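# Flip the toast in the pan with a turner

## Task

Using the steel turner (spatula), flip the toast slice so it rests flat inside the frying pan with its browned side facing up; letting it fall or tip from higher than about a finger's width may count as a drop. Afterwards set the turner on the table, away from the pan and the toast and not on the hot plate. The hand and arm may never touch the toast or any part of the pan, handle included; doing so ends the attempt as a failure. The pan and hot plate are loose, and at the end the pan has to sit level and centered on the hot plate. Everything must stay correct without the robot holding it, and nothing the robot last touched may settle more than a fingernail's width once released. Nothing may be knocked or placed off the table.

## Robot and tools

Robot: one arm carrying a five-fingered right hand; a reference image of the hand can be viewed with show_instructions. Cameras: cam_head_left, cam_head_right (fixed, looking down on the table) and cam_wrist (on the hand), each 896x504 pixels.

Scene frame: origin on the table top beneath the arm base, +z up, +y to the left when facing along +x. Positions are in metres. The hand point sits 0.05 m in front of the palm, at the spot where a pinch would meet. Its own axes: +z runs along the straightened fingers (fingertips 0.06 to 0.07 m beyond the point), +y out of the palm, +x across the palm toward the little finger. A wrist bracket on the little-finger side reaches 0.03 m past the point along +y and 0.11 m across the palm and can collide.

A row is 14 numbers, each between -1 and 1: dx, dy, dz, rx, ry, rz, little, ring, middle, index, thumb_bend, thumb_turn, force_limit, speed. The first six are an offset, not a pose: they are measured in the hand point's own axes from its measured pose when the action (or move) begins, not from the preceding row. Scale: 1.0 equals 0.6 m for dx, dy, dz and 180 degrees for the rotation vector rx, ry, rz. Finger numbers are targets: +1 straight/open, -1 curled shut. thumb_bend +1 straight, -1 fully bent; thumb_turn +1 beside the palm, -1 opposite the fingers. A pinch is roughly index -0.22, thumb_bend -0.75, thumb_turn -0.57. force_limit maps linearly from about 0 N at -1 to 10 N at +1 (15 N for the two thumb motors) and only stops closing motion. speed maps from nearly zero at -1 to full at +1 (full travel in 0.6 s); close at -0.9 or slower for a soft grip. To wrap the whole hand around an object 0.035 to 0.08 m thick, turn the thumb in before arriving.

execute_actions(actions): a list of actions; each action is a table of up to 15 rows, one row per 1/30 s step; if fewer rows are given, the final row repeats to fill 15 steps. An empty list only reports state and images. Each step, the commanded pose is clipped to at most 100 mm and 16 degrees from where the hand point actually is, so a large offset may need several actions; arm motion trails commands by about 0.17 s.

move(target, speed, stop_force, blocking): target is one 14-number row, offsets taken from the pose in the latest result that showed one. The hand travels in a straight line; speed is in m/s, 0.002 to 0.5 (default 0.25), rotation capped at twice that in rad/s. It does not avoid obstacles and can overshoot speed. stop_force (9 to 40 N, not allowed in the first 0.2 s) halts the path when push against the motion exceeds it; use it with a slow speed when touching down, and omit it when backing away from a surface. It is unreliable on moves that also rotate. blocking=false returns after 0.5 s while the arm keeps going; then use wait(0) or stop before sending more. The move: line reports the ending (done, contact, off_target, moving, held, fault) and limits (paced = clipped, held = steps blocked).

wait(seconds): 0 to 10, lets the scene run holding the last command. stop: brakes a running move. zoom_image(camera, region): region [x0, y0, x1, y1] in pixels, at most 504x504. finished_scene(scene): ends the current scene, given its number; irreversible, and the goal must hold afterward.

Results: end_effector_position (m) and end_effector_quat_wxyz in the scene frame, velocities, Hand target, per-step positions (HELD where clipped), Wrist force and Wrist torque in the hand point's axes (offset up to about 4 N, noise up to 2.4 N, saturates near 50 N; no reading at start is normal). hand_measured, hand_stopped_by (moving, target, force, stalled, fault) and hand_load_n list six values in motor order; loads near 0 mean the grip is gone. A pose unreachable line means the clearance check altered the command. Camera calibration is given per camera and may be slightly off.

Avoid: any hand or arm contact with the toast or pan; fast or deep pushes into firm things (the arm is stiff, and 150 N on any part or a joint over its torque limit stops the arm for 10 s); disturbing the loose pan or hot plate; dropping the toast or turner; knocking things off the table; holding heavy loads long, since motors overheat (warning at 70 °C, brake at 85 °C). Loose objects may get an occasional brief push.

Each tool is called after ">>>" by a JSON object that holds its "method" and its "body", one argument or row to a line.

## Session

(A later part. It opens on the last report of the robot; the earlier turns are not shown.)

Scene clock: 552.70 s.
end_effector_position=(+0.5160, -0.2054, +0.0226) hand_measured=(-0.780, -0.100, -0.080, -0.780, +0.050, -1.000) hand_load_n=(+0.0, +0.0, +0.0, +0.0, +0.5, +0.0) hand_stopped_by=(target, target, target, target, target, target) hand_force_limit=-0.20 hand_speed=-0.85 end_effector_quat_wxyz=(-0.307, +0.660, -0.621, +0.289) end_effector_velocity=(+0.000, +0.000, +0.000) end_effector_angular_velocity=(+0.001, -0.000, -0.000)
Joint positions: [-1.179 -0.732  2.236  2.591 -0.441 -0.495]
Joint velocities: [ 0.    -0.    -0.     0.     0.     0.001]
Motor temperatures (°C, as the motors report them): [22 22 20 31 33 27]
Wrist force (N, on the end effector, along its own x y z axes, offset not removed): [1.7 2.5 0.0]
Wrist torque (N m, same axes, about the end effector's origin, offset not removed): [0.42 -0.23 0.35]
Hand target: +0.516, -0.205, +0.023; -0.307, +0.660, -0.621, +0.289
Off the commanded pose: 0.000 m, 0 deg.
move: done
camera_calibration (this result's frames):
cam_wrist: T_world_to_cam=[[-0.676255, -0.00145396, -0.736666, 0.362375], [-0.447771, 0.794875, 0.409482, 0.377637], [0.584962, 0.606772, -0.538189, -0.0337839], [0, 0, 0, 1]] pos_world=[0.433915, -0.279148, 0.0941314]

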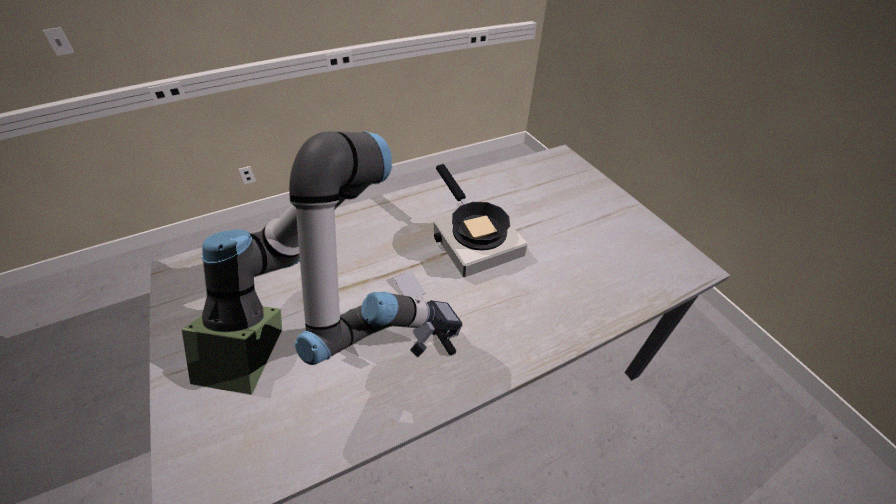

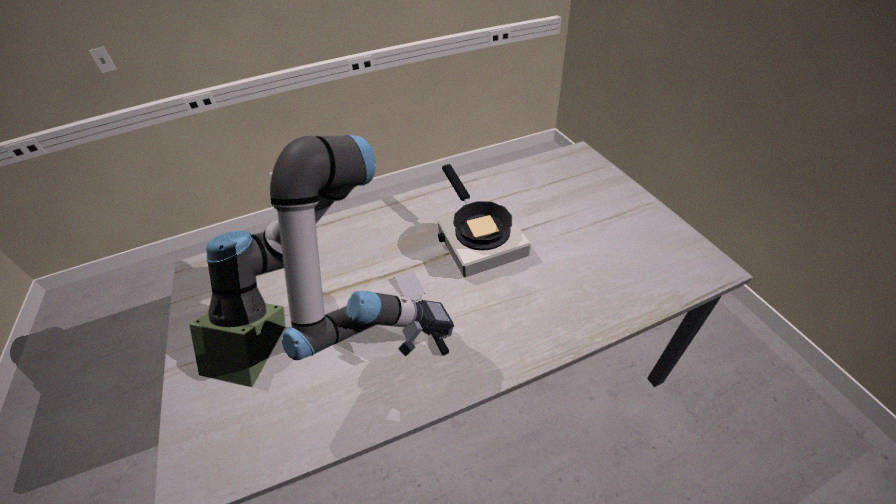

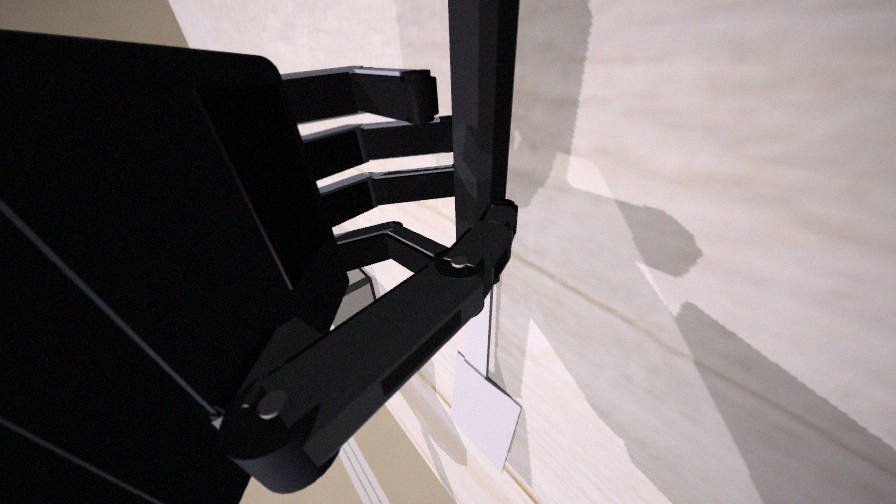

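>>> {"method": "execute_actions", "body": {
  "actions": [
    [[0,0,0,0,0,0,-0.78,-0.16,-0.14,-0.78,0.05,-1,-0.6,-0.9]],
    [[0,0,0,0,0,0,-0.78,-0.16,-0.14,-0.78,0.05,-1,-0.6,-0.9]]
  ]
}}

Scene clock: 556.33 s.
end_effector_position=(+0.5160, -0.2054, +0.0226) hand_measured=(-0.780, -0.142, -0.090, -0.780, +0.052, -1.000) hand_load_n=(+0.0, +2.5, +1.0, +0.0, +2.5, +0.5) hand_stopped_by=(target, force, force, target, target, target) hand_force_limit=-0.60 hand_speed=-0.90 end_effector_quat_wxyz=(-0.307, +0.660, -0.621, +0.289) end_effector_velocity=(-0.000, -0.000, -0.000) end_effector_angular_velocity=(-0.000, +0.001, +0.000)
Joint positions: [-1.179 -0.732  2.236  2.591 -0.441 -0.495]
Joint velocities: [-0.    -0.    -0.     0.002 -0.    -0.002]
Motor temperatures (°C, as the motors report them): [22 22 20 31 33 27]
Wrist force (N, on the end effector, along its own x y z axes, offset not removed): [2.8 2.6 -0.6]
Wrist torque (N m, same axes, about the end effector's origin, offset not removed): [0.40 -0.45 0.46]
Hand target: +0.516, -0.205, +0.023; -0.307, +0.660, -0.621, +0.289
Off the commanded pose: 0.000 m, 0 deg.
Step readings (end_effector_position; steps 1 to 15: 1st action; 16 to 30: 2nd action):
0: (+0.5160, -0.2054, +0.0226)
1: (+0.5160, -0.2054, +0.0226)
2: (+0.5160, -0.2054, +0.0226)
4: (+0.5160, -0.2054, +0.0226)
8: (+0.5160, -0.2054, +0.0226)
15: (+0.5160, -0.2054, +0.0226)
16: (+0.5160, -0.2054, +0.0226)
17: (+0.5160, -0.2054, +0.0226)
19: (+0.5160, -0.2054, +0.0226)
23: (+0.5160, -0.2054, +0.0226)
30: end_effector_position above
camera_calibration (this result's frames):
cam_wrist: T_world_to_cam=[[-0.676255, -0.00145363, -0.736666, 0.362375], [-0.447771, 0.794874, 0.409482, 0.377637], [0.584962, 0.606772, -0.538188, -0.0337839], [0, 0, 0, 1]] pos_world=[0.433915, -0.279148, 0.0941314]

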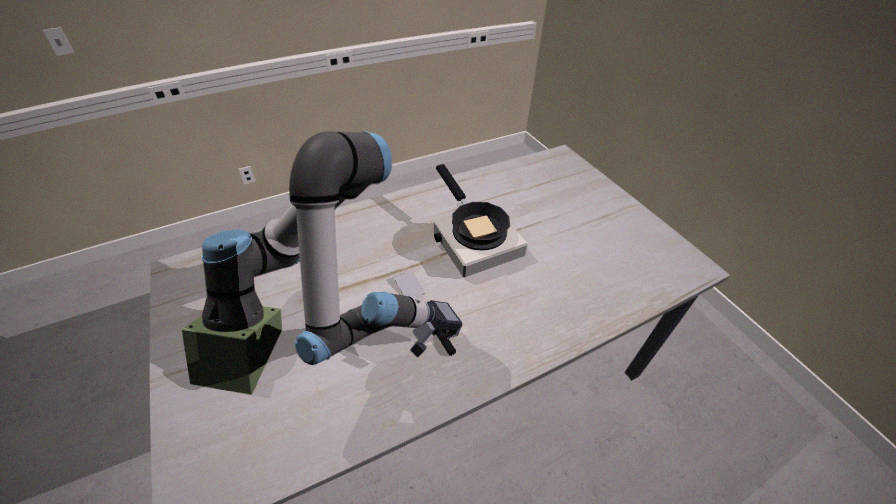

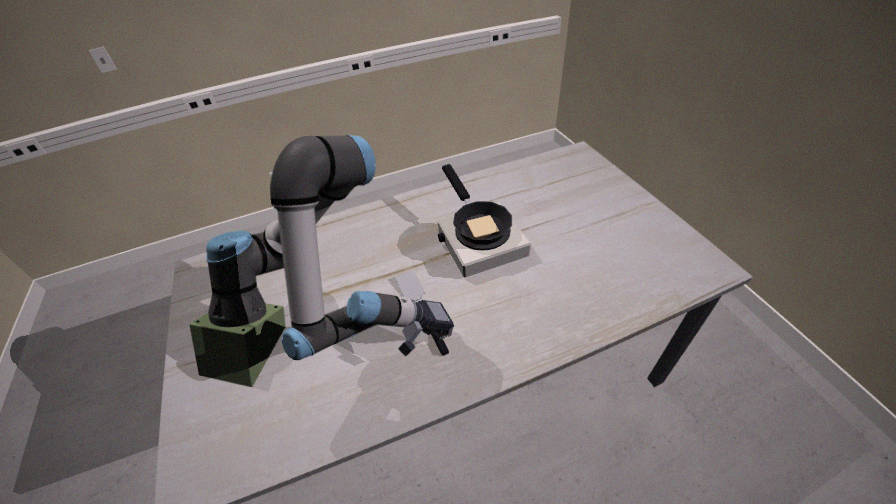

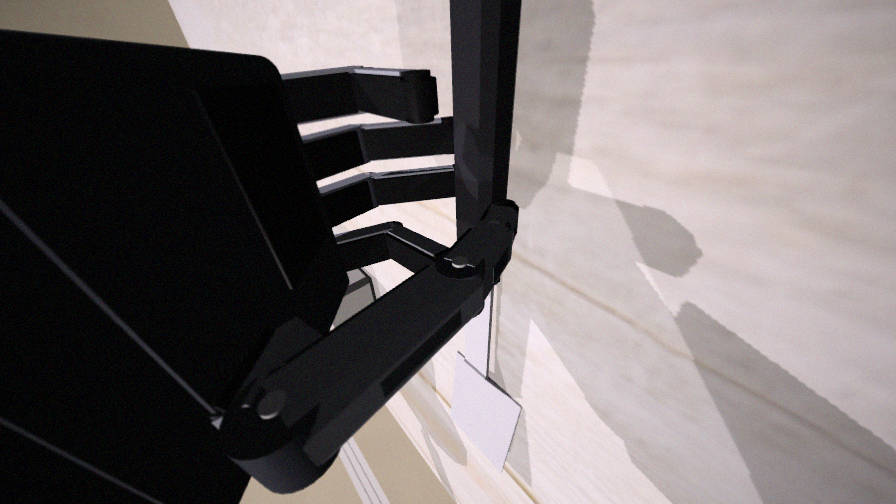

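>>> {"method": "execute_actions", "body": {
  "actions": [
    [[0,0,0,0,0,0,-0.78,-0.142,-0.09,-0.78,0.25,-1,-0.4,-0.8]],
    [[0,0,0,0,0,0,-0.78,-0.22,-0.20,-0.78,0.25,-1,-0.4,-0.85]],
    [[0,0,0,0,0,0,-0.78,-0.22,-0.20,-0.78,0.25,-1,-0.4,-0.85]]
  ]
}}

Scene clock: 560.40 s.
end_effector_position=(+0.5160, -0.2054, +0.0226) hand_measured=(-0.780, -0.220, -0.154, -0.780, +0.250, -1.000) hand_load_n=(+0.0, +0.0, +0.0, +0.0, +0.0, +0.0) hand_stopped_by=(target, target, force, target, target, target) hand_force_limit=-0.40 hand_speed=-0.85 end_effector_quat_wxyz=(-0.307, +0.660, -0.621, +0.289) end_effector_velocity=(+0.000, -0.000, +0.000) end_effector_angular_velocity=(-0.001, -0.001, +0.000)
Joint positions: [-1.179 -0.732  2.236  2.591 -0.441 -0.495]
Joint velocities: [-0. -0. -0. -0.  0. -0.]
Motor temperatures (°C, as the motors report them): [22 23 20 31 33 27]
Wrist force (N, on the end effector, along its own x y z axes, offset not removed): [1.7 2.7 0.0]
Wrist torque (N m, same axes, about the end effector's origin, offset not removed): [0.52 -0.20 0.36]
Hand target: +0.516, -0.205, +0.023; -0.307, +0.660, -0.621, +0.289
Off the commanded pose: 0.000 m, 0 deg.
Step readings (end_effector_position; steps 1 to 15: 1st action; 16 to 30: 2nd action; 31 to 45: 3rd action):
0: (+0.5160, -0.2054, +0.0226)
1: (+0.5160, -0.2054, +0.0226)
2: (+0.5160, -0.2054, +0.0226)
4: (+0.5160, -0.2054, +0.0226)
8: (+0.5160, -0.2054, +0.0226)
15: (+0.5160, -0.2054, +0.0226)
16: (+0.5160, -0.2054, +0.0226)
17: (+0.5160, -0.2054, +0.0226)
19: (+0.5160, -0.2054, +0.0226)
23: (+0.5160, -0.2054, +0.0226)
30: (+0.5160, -0.2054, +0.0226)
31: (+0.5160, -0.2054, +0.0226)
32: (+0.5160, -0.2054, +0.0226)
34: (+0.5160, -0.2054, +0.0226)
38: (+0.5160, -0.2054, +0.0226)
45: end_effector_position above
camera_calibration (this result's frames):
cam_wrist: T_world_to_cam=[[-0.676255, -0.00145401, -0.736666, 0.362375], [-0.447771, 0.794875, 0.409482, 0.377637], [0.584962, 0.606772, -0.538189, -0.0337839], [0, 0, 0, 1]] pos_world=[0.433915, -0.279148, 0.0941315]

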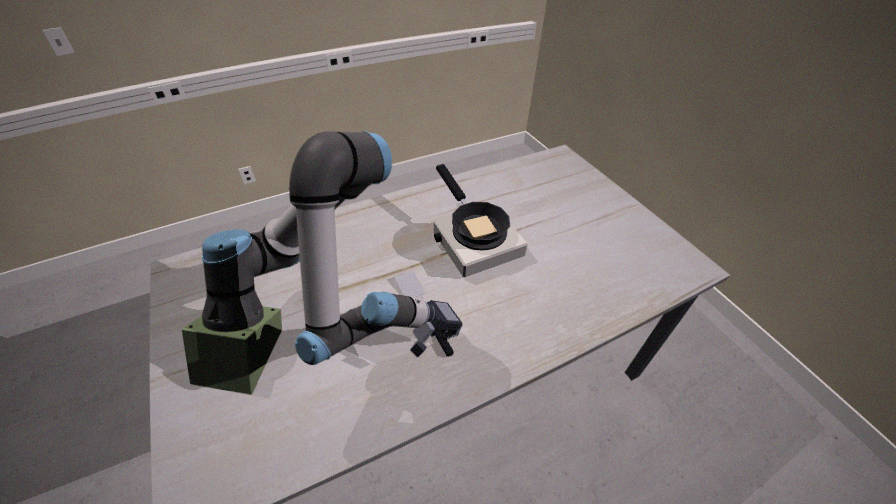

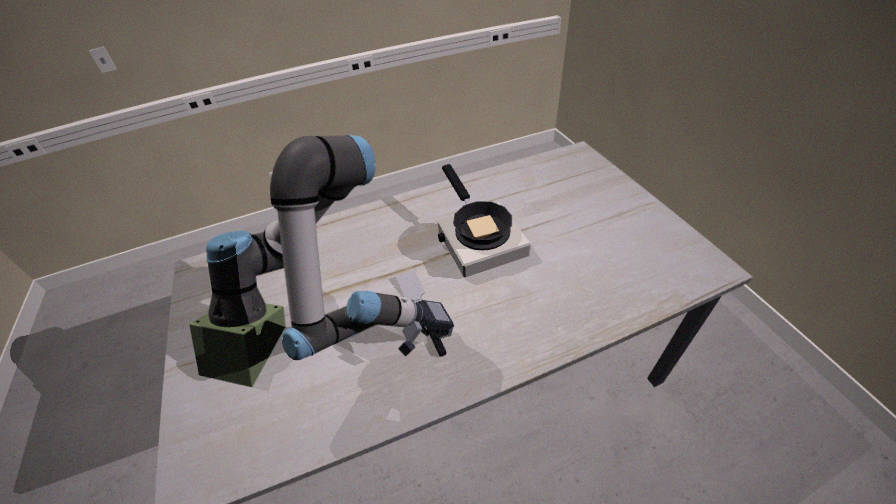

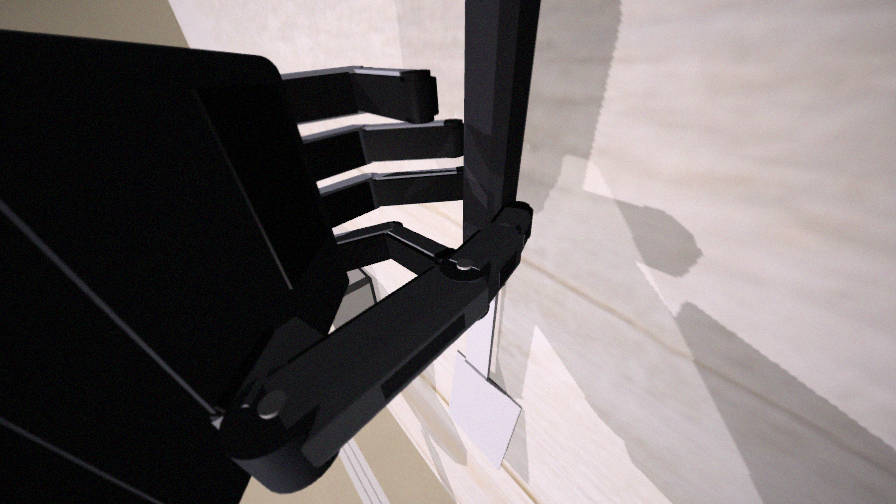

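>>> {"method": "move", "body": {
  "target": [0,0.0077,0.0064,0,0,0,-0.78,-0.22,-0.19,-0.78,0.25,-1,-0.4,-0.9],
  "speed": 0.004,
  "stop_force": 9
}}

Scene clock: 563.47 s.
end_effector_position=(+0.5161, -0.2054, +0.0183) hand_measured=(-0.780, -0.220, -0.182, -0.780, +0.252, -1.000) hand_load_n=(+0.0, +0.0, +0.5, +0.0, +3.5, +0.5) hand_stopped_by=(target, target, force, target, target, target) hand_force_limit=-0.40 hand_speed=-0.90 end_effector_quat_wxyz=(-0.307, +0.660, -0.621, +0.289) end_effector_velocity=(-0.000, -0.000, +0.001) end_effector_angular_velocity=(-0.001, +0.001, +0.001)
Joint positions: [-1.175 -0.719  2.232  2.575 -0.443 -0.487]
Joint velocities: [-0.001 -0.003  0.001  0.006 -0.    -0.005]
Motor temperatures (°C, as the motors report them): [22 23 20 31 33 27]
Wrist force (N, on the end effector, along its own x y z axes, offset not removed): [1.9 -10.1 -6.7]
Wrist torque (N m, same axes, about the end effector's origin, offset not removed): [0.53 -0.11 0.13]
Hand target: +0.516, -0.205, +0.018; -0.307, +0.660, -0.621, +0.289
Off the commanded pose: 0.002 m, 0 deg.
move: contact
camera_calibration (this result's frames):
cam_wrist: T_world_to_cam=[[-0.676291, -0.00129103, -0.736633, 0.359222], [-0.447731, 0.794805, 0.409661, 0.379384], [0.584951, 0.606864, -0.538097, -0.0361636], [0, 0, 0, 1]] pos_world=[0.433955, -0.279126, 0.0897366]

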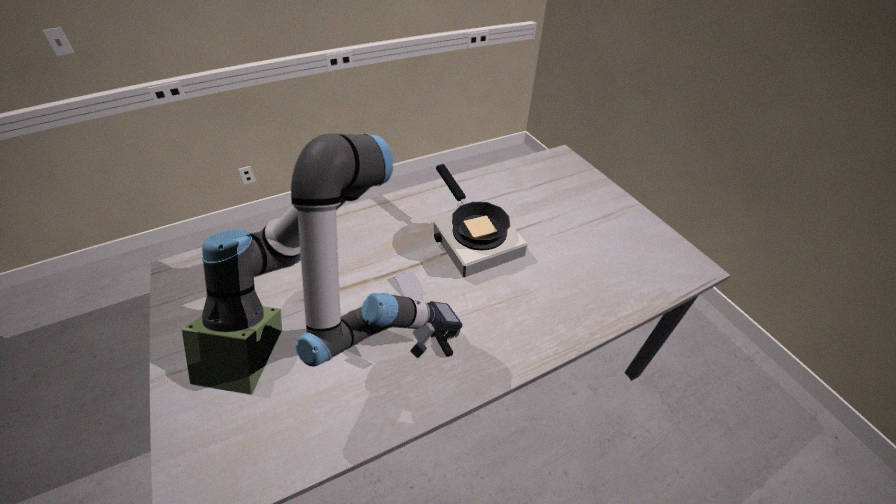

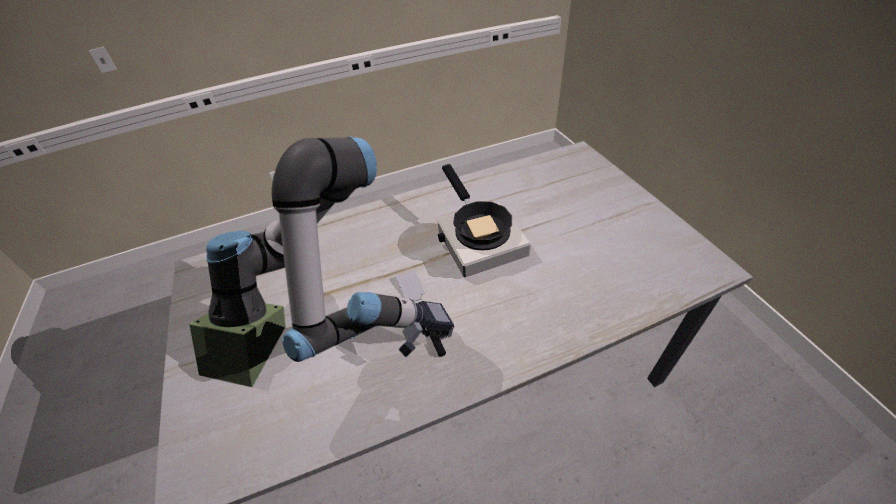

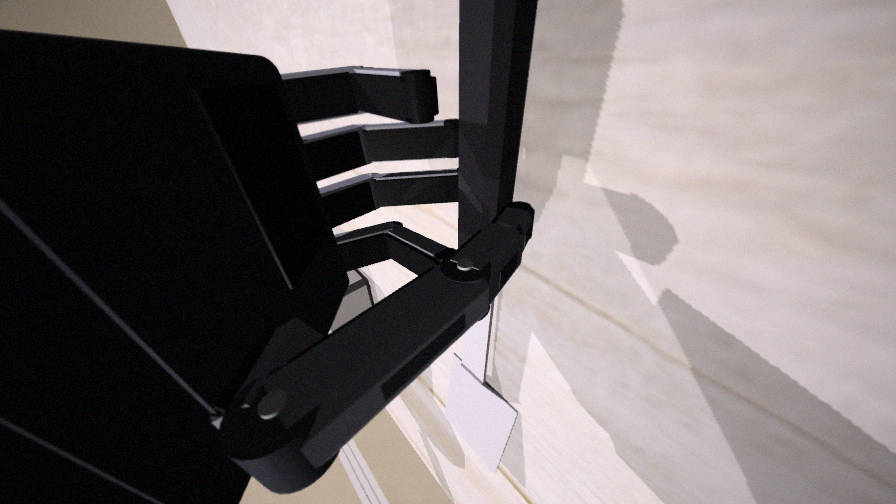

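>>> {"method": "move", "body": {
  "target": [0,-0.0013,-0.0011,0,0,0,-0.78,-0.22,-0.19,-0.78,0.0,-1,-0.1,-0.92],
  "speed": 0.005
}}

Scene clock: 567.80 s.
end_effector_position=(+0.5161, -0.2054, +0.0193) hand_measured=(-0.780, -0.220, -0.180, -0.780, +0.218, -1.000) hand_load_n=(+0.0, +0.0, +4.5, +0.0, +6.5, +0.5) hand_stopped_by=(target, target, force, target, force, target) hand_force_limit=-0.10 hand_speed=-0.92 end_effector_quat_wxyz=(-0.307, +0.660, -0.621, +0.289) end_effector_velocity=(+0.000, -0.000, +0.000) end_effector_angular_velocity=(-0.002, -0.000, +0.001)
Joint positions: [-1.176 -0.722  2.233  2.578 -0.443 -0.489]
Joint velocities: [-0.    -0.001 -0.001  0.002 -0.    -0.002]
Motor temperatures (°C, as the motors report them): [22 23 20 31 33 27]
Wrist force (N, on the end effector, along its own x y z axes, offset not removed): [1.2 1.2 -1.2]
Wrist torque (N m, same axes, about the end effector's origin, offset not removed): [0.41 -0.04 0.32]
Hand target: +0.516, -0.205, +0.019; -0.307, +0.660, -0.621, +0.289
Off the commanded pose: 0.000 m, 0 deg.
move: done
camera_calibration (this result's frames):
cam_wrist: T_world_to_cam=[[-0.676288, -0.00129466, -0.736636, 0.35995], [-0.447735, 0.794804, 0.409658, 0.378975], [0.584951, 0.606865, -0.538096, -0.0356274], [0, 0, 0, 1]] pos_world=[0.433951, -0.279124, 0.0907312]

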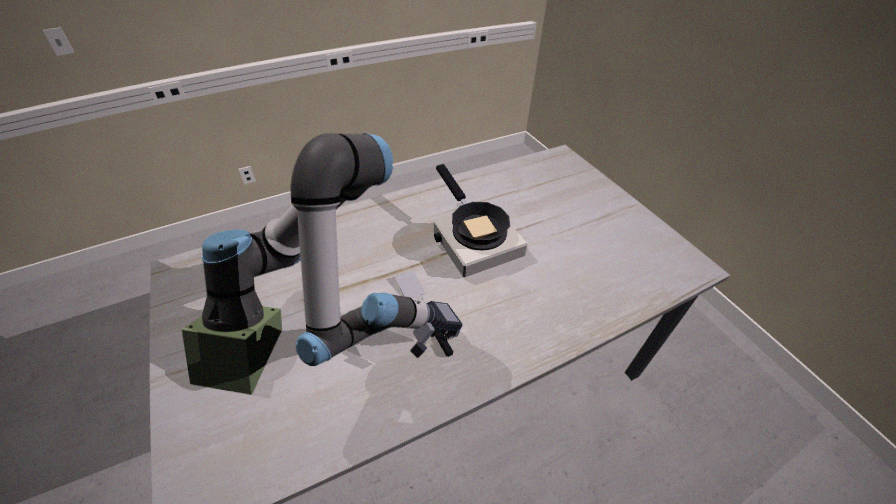

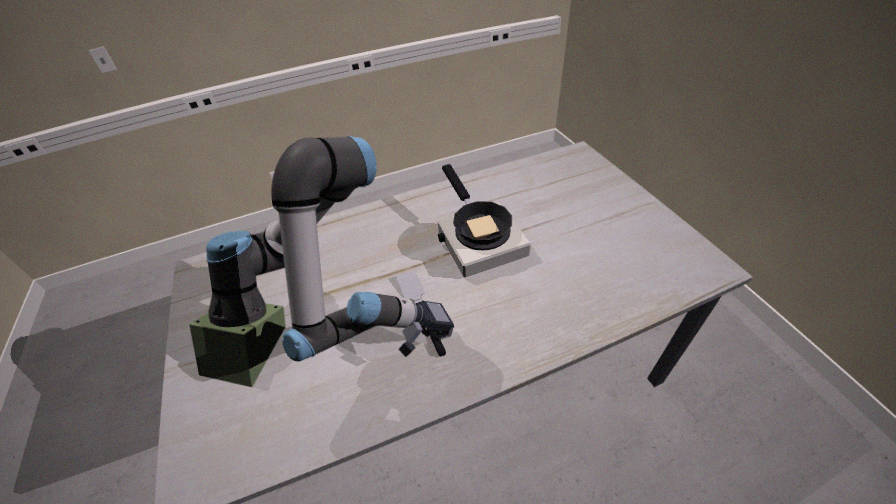

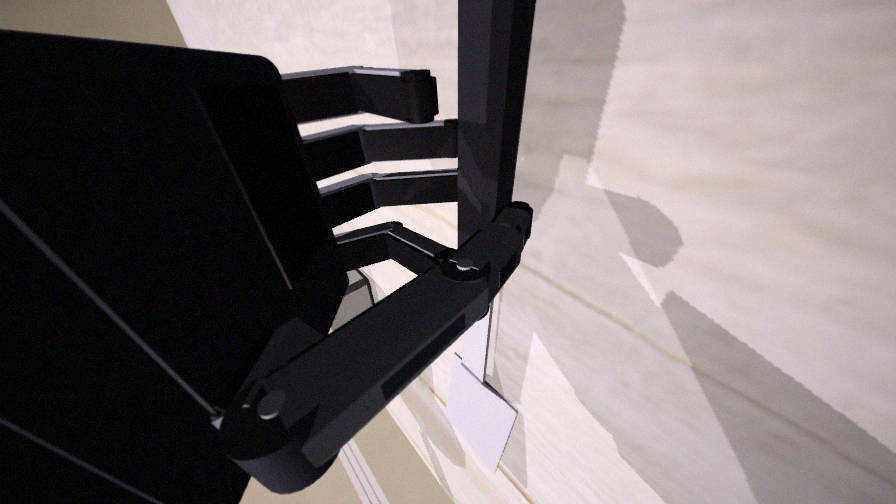

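>>> {"method": "move", "body": {
  "target": [0,-0.0153,-0.0129,0,0,0,-0.78,-0.22,-0.19,-0.78,0.0,-1,-0.1,-0.92],
  "speed": 0.01
}}

Scene clock: 571.00 s.
end_effector_position=(+0.5161, -0.2054, +0.0311) hand_measured=(-0.780, -0.220, -0.180, -0.780, +0.218, -1.000) hand_load_n=(+0.0, +0.0, +5.0, +0.0, +6.5, +1.0) hand_stopped_by=(target, target, force, target, force, target) hand_force_limit=-0.10 hand_speed=-0.92 end_effector_quat_wxyz=(-0.307, +0.660, -0.621, +0.289) end_effector_velocity=(+0.000, -0.000, +0.002) end_effector_angular_velocity=(-0.001, -0.001, -0.000)
Joint positions: [-1.188 -0.758  2.243  2.625 -0.436 -0.512]
Joint velocities: [-0.002 -0.005  0.001  0.006  0.001 -0.003]
Motor temperatures (°C, as the motors report them): [22 23 20 31 33 27]
Wrist force (N, on the end effector, along its own x y z axes, offset not removed): [0.4 1.5 -0.3]
Wrist torque (N m, same axes, about the end effector's origin, offset not removed): [0.32 -0.06 0.41]
Hand target: +0.516, -0.205, +0.031; -0.307, +0.660, -0.621, +0.289
Off the commanded pose: 0.000 m, 0 deg.
move: done
camera_calibration (this result's frames):
cam_wrist: T_world_to_cam=[[-0.676267, -0.00128999, -0.736656, 0.36868], [-0.447728, 0.794822, 0.409632, 0.374111], [0.584981, 0.606842, -0.538089, -0.0292562], [0, 0, 0, 1]] pos_world=[0.43394, -0.279122, 0.1026]

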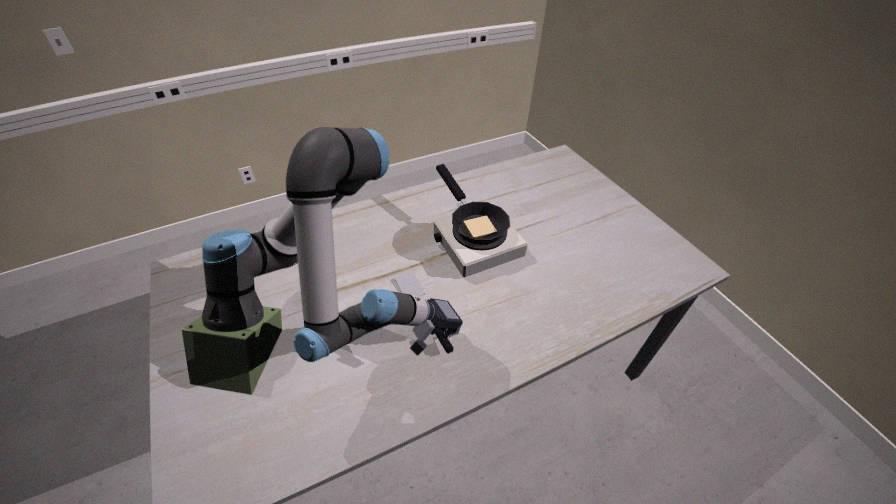

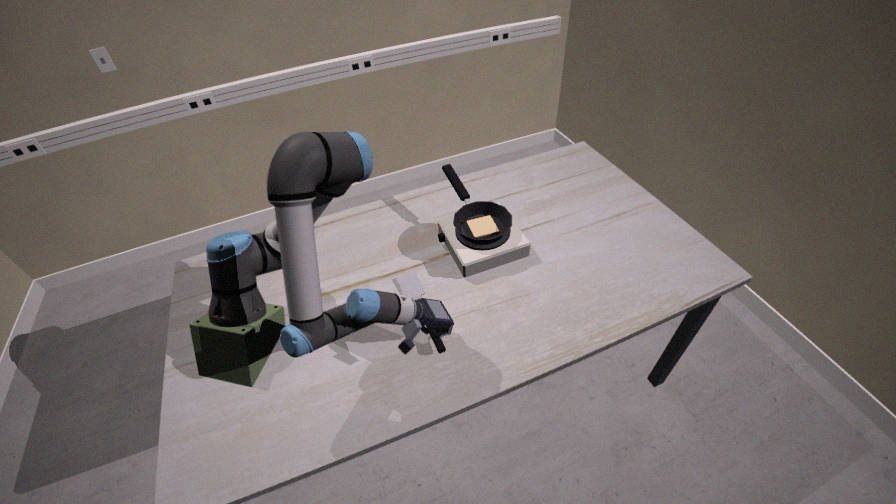

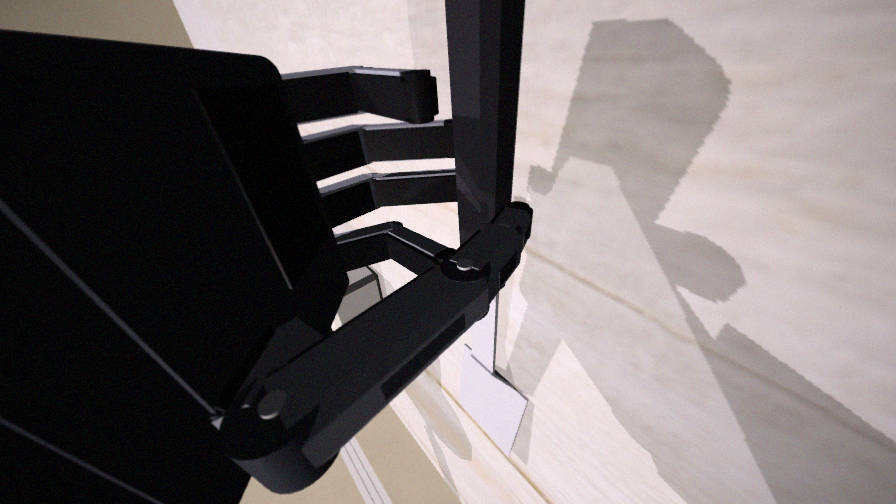

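>>> {"method": "execute_actions", "body": {
  "actions": [
    [[0,0,0,0,0,0,-0.78,-0.17,-0.165,-0.78,0.0,-1,-0.1,-0.9],[0,0,0,0,0,0,-0.78,-0.17,-0.165,-0.78,0.0,-1,-0.1,-0.9],[0,0,0,0,0,0,-0.78,-0.17,-0.165,-0.78,0.0,-1,-0.1,-0.9],[0,0,0,0,0,0,-0.78,-0.17,-0.165,-0.78,-0.02,-1,-0.1,-0.9]],
    [[0,0,0,0,0,0,-0.78,-0.17,-0.15,-0.78,-0.02,-1,-0.1,-0.9],[0,0,0,0,0,0,-0.78,-0.17,-0.15,-0.78,-0.02,-1,-0.1,-0.9],[0,0,0,0,0,0,-0.78,-0.17,-0.15,-0.78,-0.02,-1,-0.1,-0.9],[0,0,0,0,0,0,-0.78,-0.17,-0.15,-0.78,0.0,-1,-0.1,-0.9]],
    [[0,0,0,0,0,0,-0.78,-0.17,-0.15,-0.78,0.0,-1,-0.1,-0.9]]
  ]
}}

Scene clock: 576.70 s.
end_effector_position=(+0.5160, -0.2054, +0.0312) hand_measured=(-0.780, -0.170, -0.148, -0.780, +0.136, -1.000) hand_load_n=(+0.0, +0.0, +5.5, +0.0, +6.5, +0.5) hand_stopped_by=(target, target, force, target, force, target) hand_force_limit=-0.10 hand_speed=-0.90 end_effector_quat_wxyz=(-0.307, +0.660, -0.621, +0.289) end_effector_velocity=(+0.000, -0.000, -0.000) end_effector_angular_velocity=(-0.000, +0.000, -0.000)
Joint positions: [-1.188 -0.758  2.243  2.625 -0.436 -0.512]
Joint velocities: [ 0.     0.    -0.    -0.001 -0.001  0.001]
Motor temperatures (°C, as the motors report them): [22 23 20 31 33 27]
Wrist force (N, on the end effector, along its own x y z axes, offset not removed): [2.7 2.5 1.2]
Wrist torque (N m, same axes, about the end effector's origin, offset not removed): [0.43 -0.33 0.54]
Hand target: +0.516, -0.205, +0.031; -0.307, +0.660, -0.621, +0.289
Off the commanded pose: 0.000 m, 0 deg.
Step readings (end_effector_position; steps 1 to 15: 1st action; 16 to 30: 2nd action; 31 to 45: 3rd action):
0: (+0.5161, -0.2054, +0.0313)
1: (+0.5161, -0.2054, +0.0313)
2: (+0.5161, -0.2054, +0.0313)
4: (+0.5161, -0.2054, +0.0313)
8: (+0.5160, -0.2054, +0.0312)
15: (+0.5160, -0.2054, +0.0312)
16: (+0.5160, -0.2054, +0.0312)
17: (+0.5160, -0.2054, +0.0312)
19: (+0.5160, -0.2054, +0.0312)
23: (+0.5160, -0.2054, +0.0312)
30: (+0.5160, -0.2054, +0.0312)
31: (+0.5160, -0.2054, +0.0312)
32: (+0.5160, -0.2054, +0.0312)
34: (+0.5160, -0.2054, +0.0312)
38: (+0.5160, -0.2054, +0.0312)
45: end_effector_position above
camera_calibration (this result's frames):
cam_wrist: T_world_to_cam=[[-0.676211, -0.00125138, -0.736707, 0.368676], [-0.447726, 0.794834, 0.40961, 0.374112], [0.585047, 0.606826, -0.538036, -0.0292469], [0, 0, 0, 1]] pos_world=[0.433913, -0.279148, 0.10263]

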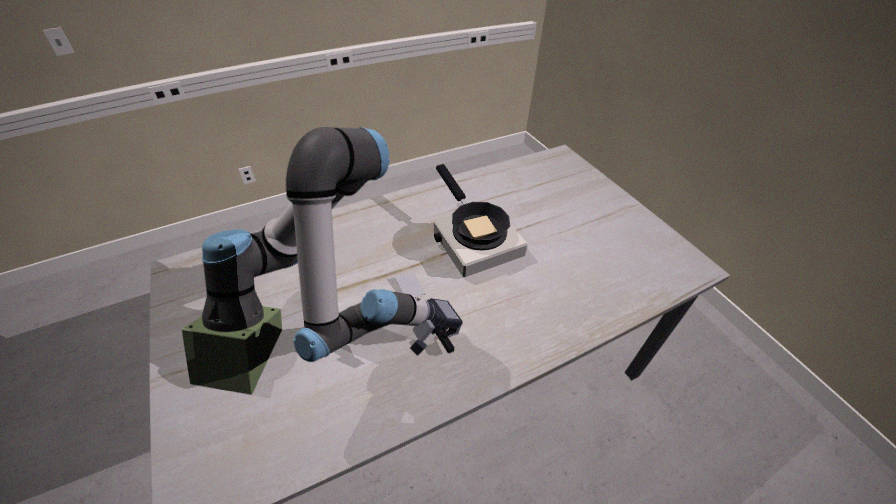

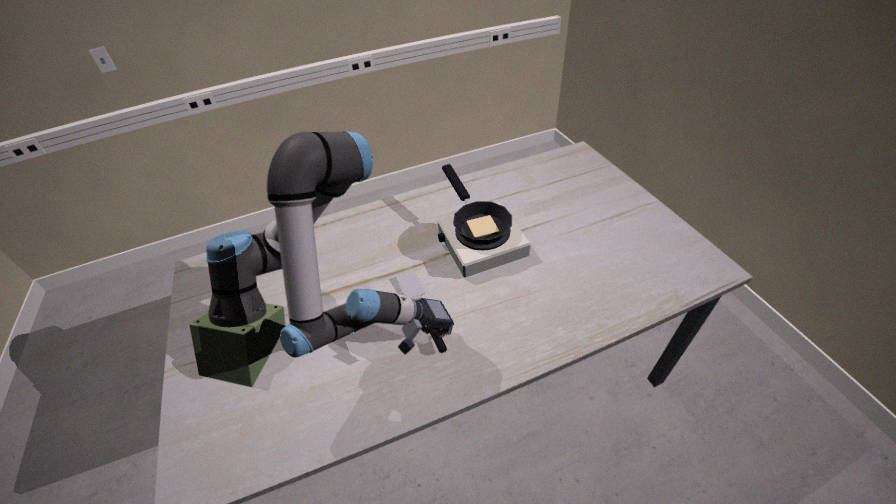

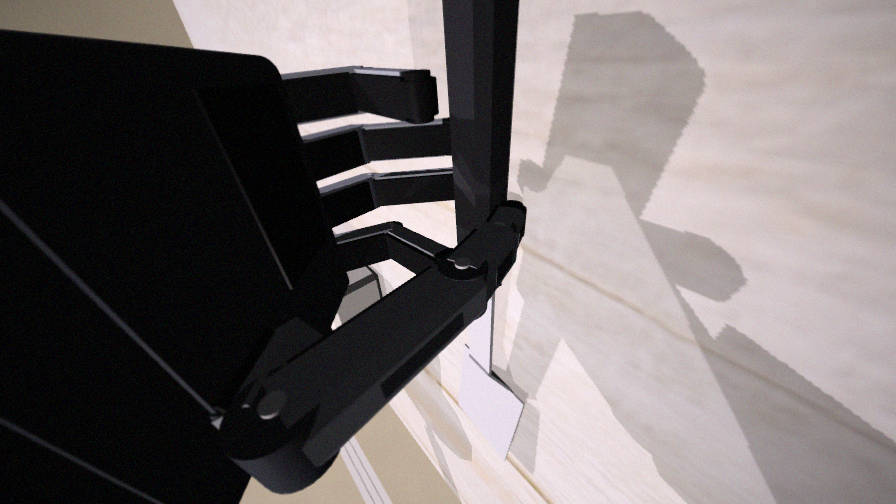

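>>> {"method": "execute_actions", "body": {
  "actions": []
}}

Scene clock: 585.43 s.
end_effector_position=(+0.5160, -0.2054, +0.0312) hand_measured=(-0.780, -0.170, -0.148, -0.780, +0.136, -1.000) hand_load_n=(+0.0, +0.0, +5.5, +0.0, +6.5, +0.5) hand_stopped_by=(target, target, force, target, force, target) hand_force_limit=-0.10 hand_speed=-0.90 end_effector_quat_wxyz=(-0.307, +0.660, -0.621, +0.289) end_effector_velocity=(+0.000, +0.000, +0.000) end_effector_angular_velocity=(+0.001, -0.001, +0.000)
Joint positions: [-1.188 -0.758  2.243  2.625 -0.436 -0.512]
Joint velocities: [-0.    -0.001 -0.    -0.     0.001  0.002]
Motor temperatures (°C, as the motors report them): [22 23 20 31 33 27]
Wrist force (N, on the end effector, along its own x y z axes, offset not removed): [2.8 0.8 1.2]
Wrist torque (N m, same axes, about the end effector's origin, offset not removed): [0.14 -0.35 0.36]
Hand target: +0.516, -0.205, +0.031; -0.307, +0.660, -0.621, +0.289
Off the commanded pose: 0.000 m, 0 deg.
camera_calibration (this result's frames):
cam_wrist: T_world_to_cam=[[-0.676211, -0.00125099, -0.736707, 0.368676], [-0.447726, 0.794834, 0.409611, 0.374112], [0.585047, 0.606826, -0.538035, -0.0292469], [0, 0, 0, 1]] pos_world=[0.433913, -0.279148, 0.10263]

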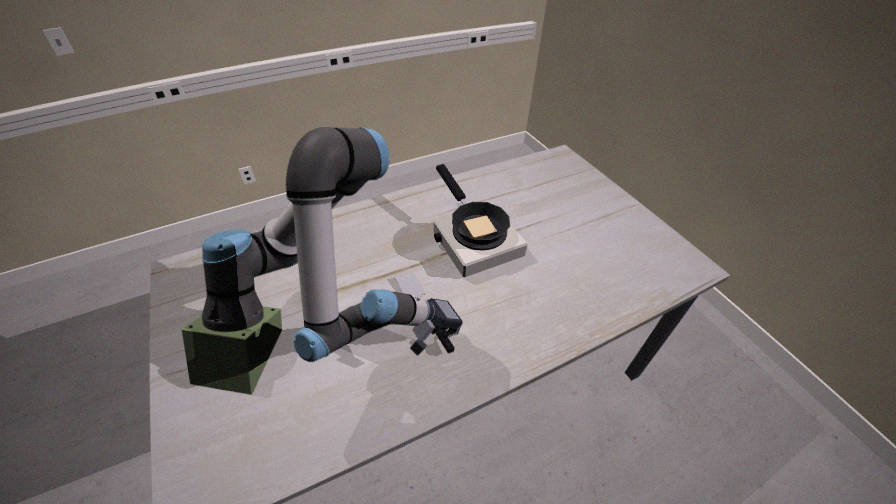

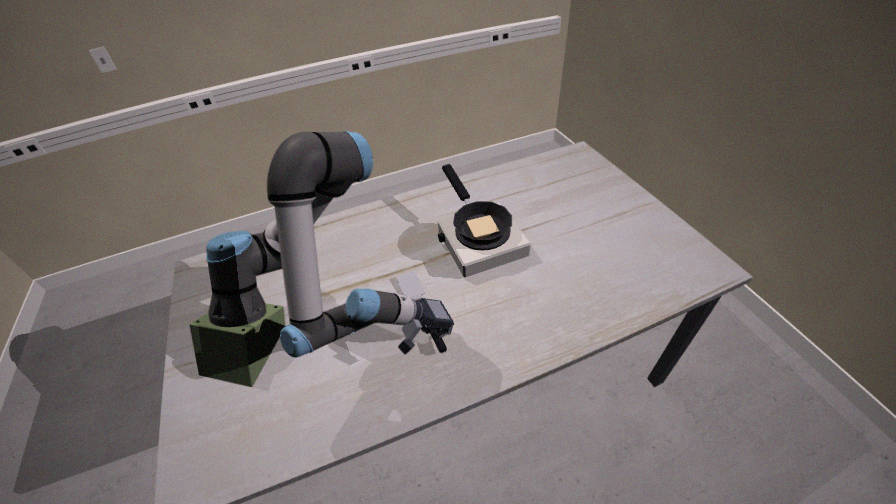

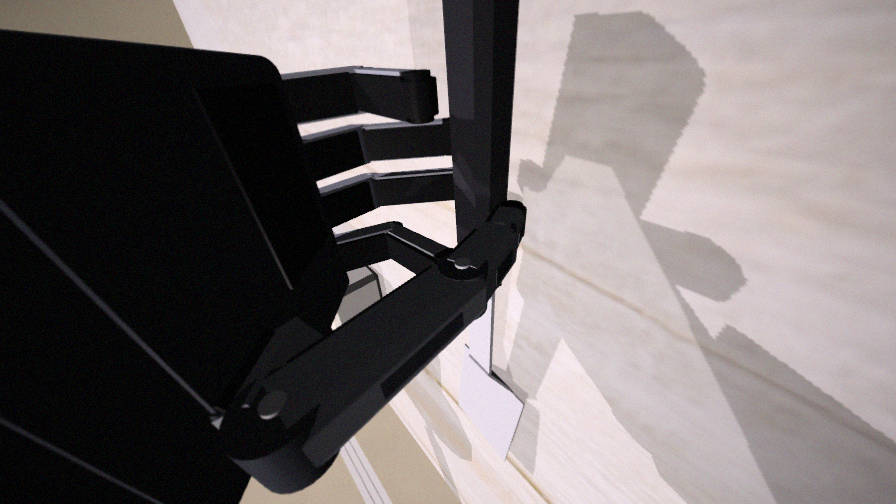

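>>> {"method": "zoom_image", "body": {
  "camera": "cam_head_left",
  "region": [370, 250, 500, 370]
}}

>>> {"method": "zoom_image", "body": {
  "camera": "cam_wrist",
  "region": [300, 0, 700, 504]
}}

Region (370, 250, 500, 370) of cam_head_left's 896x504 image, scaled by 3.877, with more detail than that image has; it fills the top 465 rows of this view, and the rest is white.

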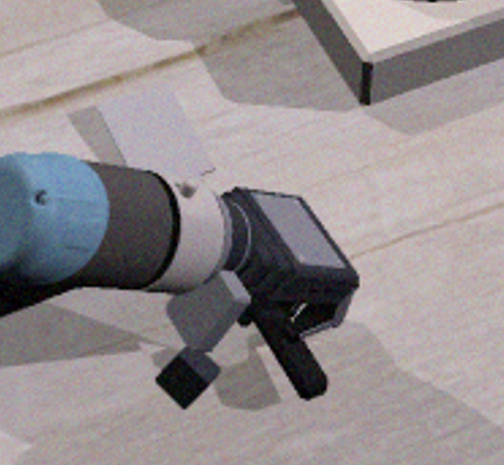

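Region (300, 0, 700, 504) of cam_wrist's 896x504 image, scaled by 1.000; it fills the left 400 columns of this view, and the rest is white.

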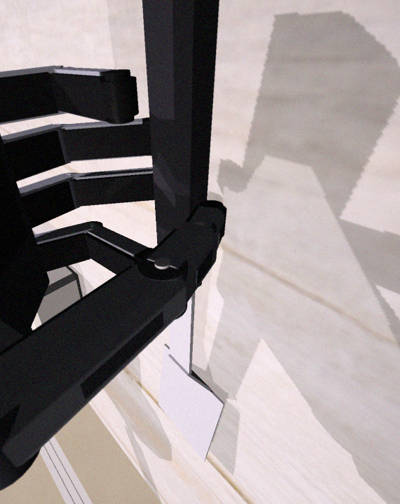

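>>> {"method": "execute_actions", "body": {
  "actions": [
    [[0,0,0,0,0,0,-0.78,-0.40,-0.15,-0.78,0.0,-1,-0.1,-0.9]],
    [[0,0,0,0,0,0,-0.78,-0.40,-0.15,-0.78,0.0,-1,-0.1,-0.9]],
    [[0,0,0,0,0,0,-0.78,-0.40,-0.15,-0.78,0.0,-1,-0.1,-0.9]]
  ]
}}

Scene clock: 591.90 s.
end_effector_position=(+0.5160, -0.2054, +0.0312) hand_measured=(-0.780, -0.234, -0.148, -0.780, +0.136, -1.000) hand_load_n=(+0.0, +4.5, +2.5, +0.0, +9.0, +4.5) hand_stopped_by=(target, force, force, target, force, target) hand_force_limit=-0.10 hand_speed=-0.90 end_effector_quat_wxyz=(-0.307, +0.660, -0.621, +0.289) end_effector_velocity=(-0.001, +0.000, -0.000) end_effector_angular_velocity=(+0.002, +0.000, -0.002)
Joint positions: [-1.188 -0.758  2.243  2.625 -0.436 -0.512]
Joint velocities: [-0.001  0.     0.001  0.     0.     0.001]
Motor temperatures (°C, as the motors report them): [22 23 20 31 33 27]
Wrist force (N, on the end effector, along its own x y z axes, offset not removed): [0.5 3.7 -1.7]
Wrist torque (N m, same axes, about the end effector's origin, offset not removed): [0.79 -0.04 0.30]
Hand target: +0.516, -0.205, +0.031; -0.307, +0.660, -0.621, +0.289
Off the commanded pose: 0.000 m, 0 deg.
Step readings (end_effector_position; steps 1 to 15: 1st action; 16 to 30: 2nd action; 31 to 45: 3rd action):
0: (+0.5160, -0.2054, +0.0312)
1: (+0.5160, -0.2054, +0.0312)
2: (+0.5160, -0.2054, +0.0312)
4: (+0.5160, -0.2054, +0.0312)
8: (+0.5160, -0.2054, +0.0312)
15: (+0.5160, -0.2054, +0.0312)
16: (+0.5160, -0.2054, +0.0312)
17: (+0.5160, -0.2054, +0.0312)
19: (+0.5160, -0.2054, +0.0312)
23: (+0.5160, -0.2054, +0.0312)
30: (+0.5160, -0.2054, +0.0312)
31: (+0.5160, -0.2054, +0.0312)
32: (+0.5160, -0.2054, +0.0312)
34: (+0.5160, -0.2054, +0.0312)
38: (+0.5160, -0.2054, +0.0312)
45: end_effector_position above
camera_calibration (this result's frames):
cam_wrist: T_world_to_cam=[[-0.676211, -0.00125124, -0.736707, 0.368676], [-0.447726, 0.794834, 0.40961, 0.374112], [0.585047, 0.606826, -0.538035, -0.0292469], [0, 0, 0, 1]] pos_world=[0.433913, -0.279148, 0.10263]

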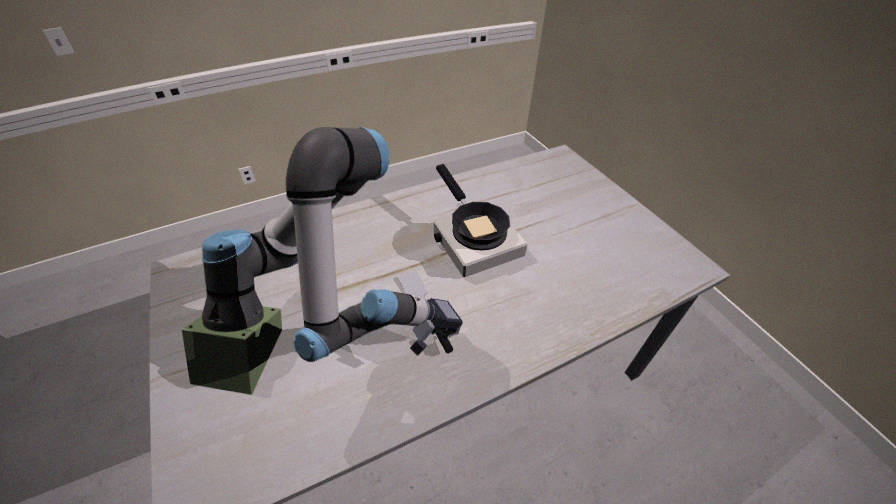

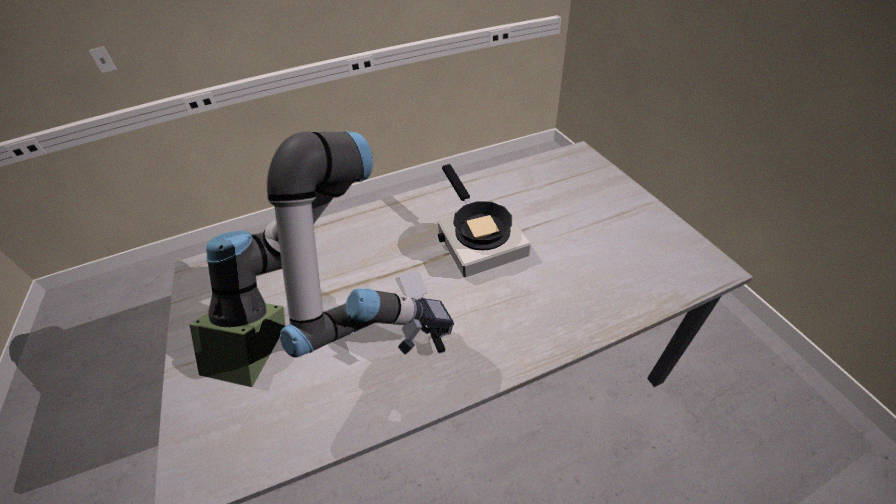

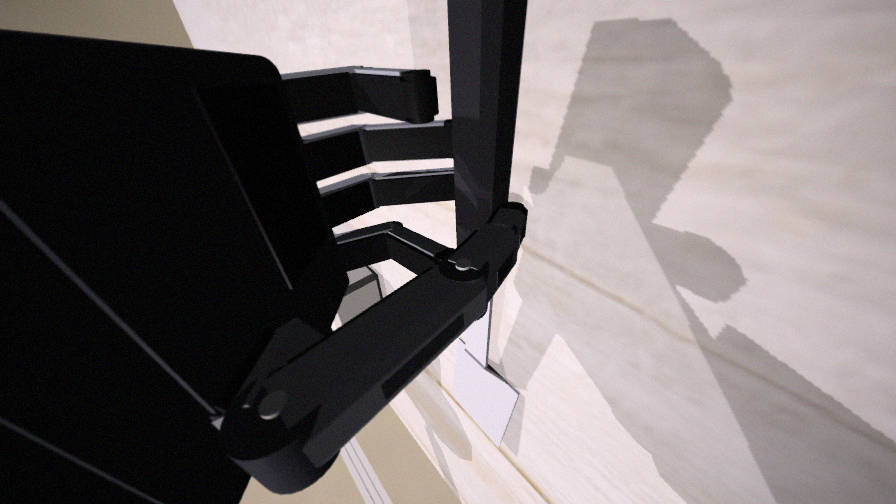

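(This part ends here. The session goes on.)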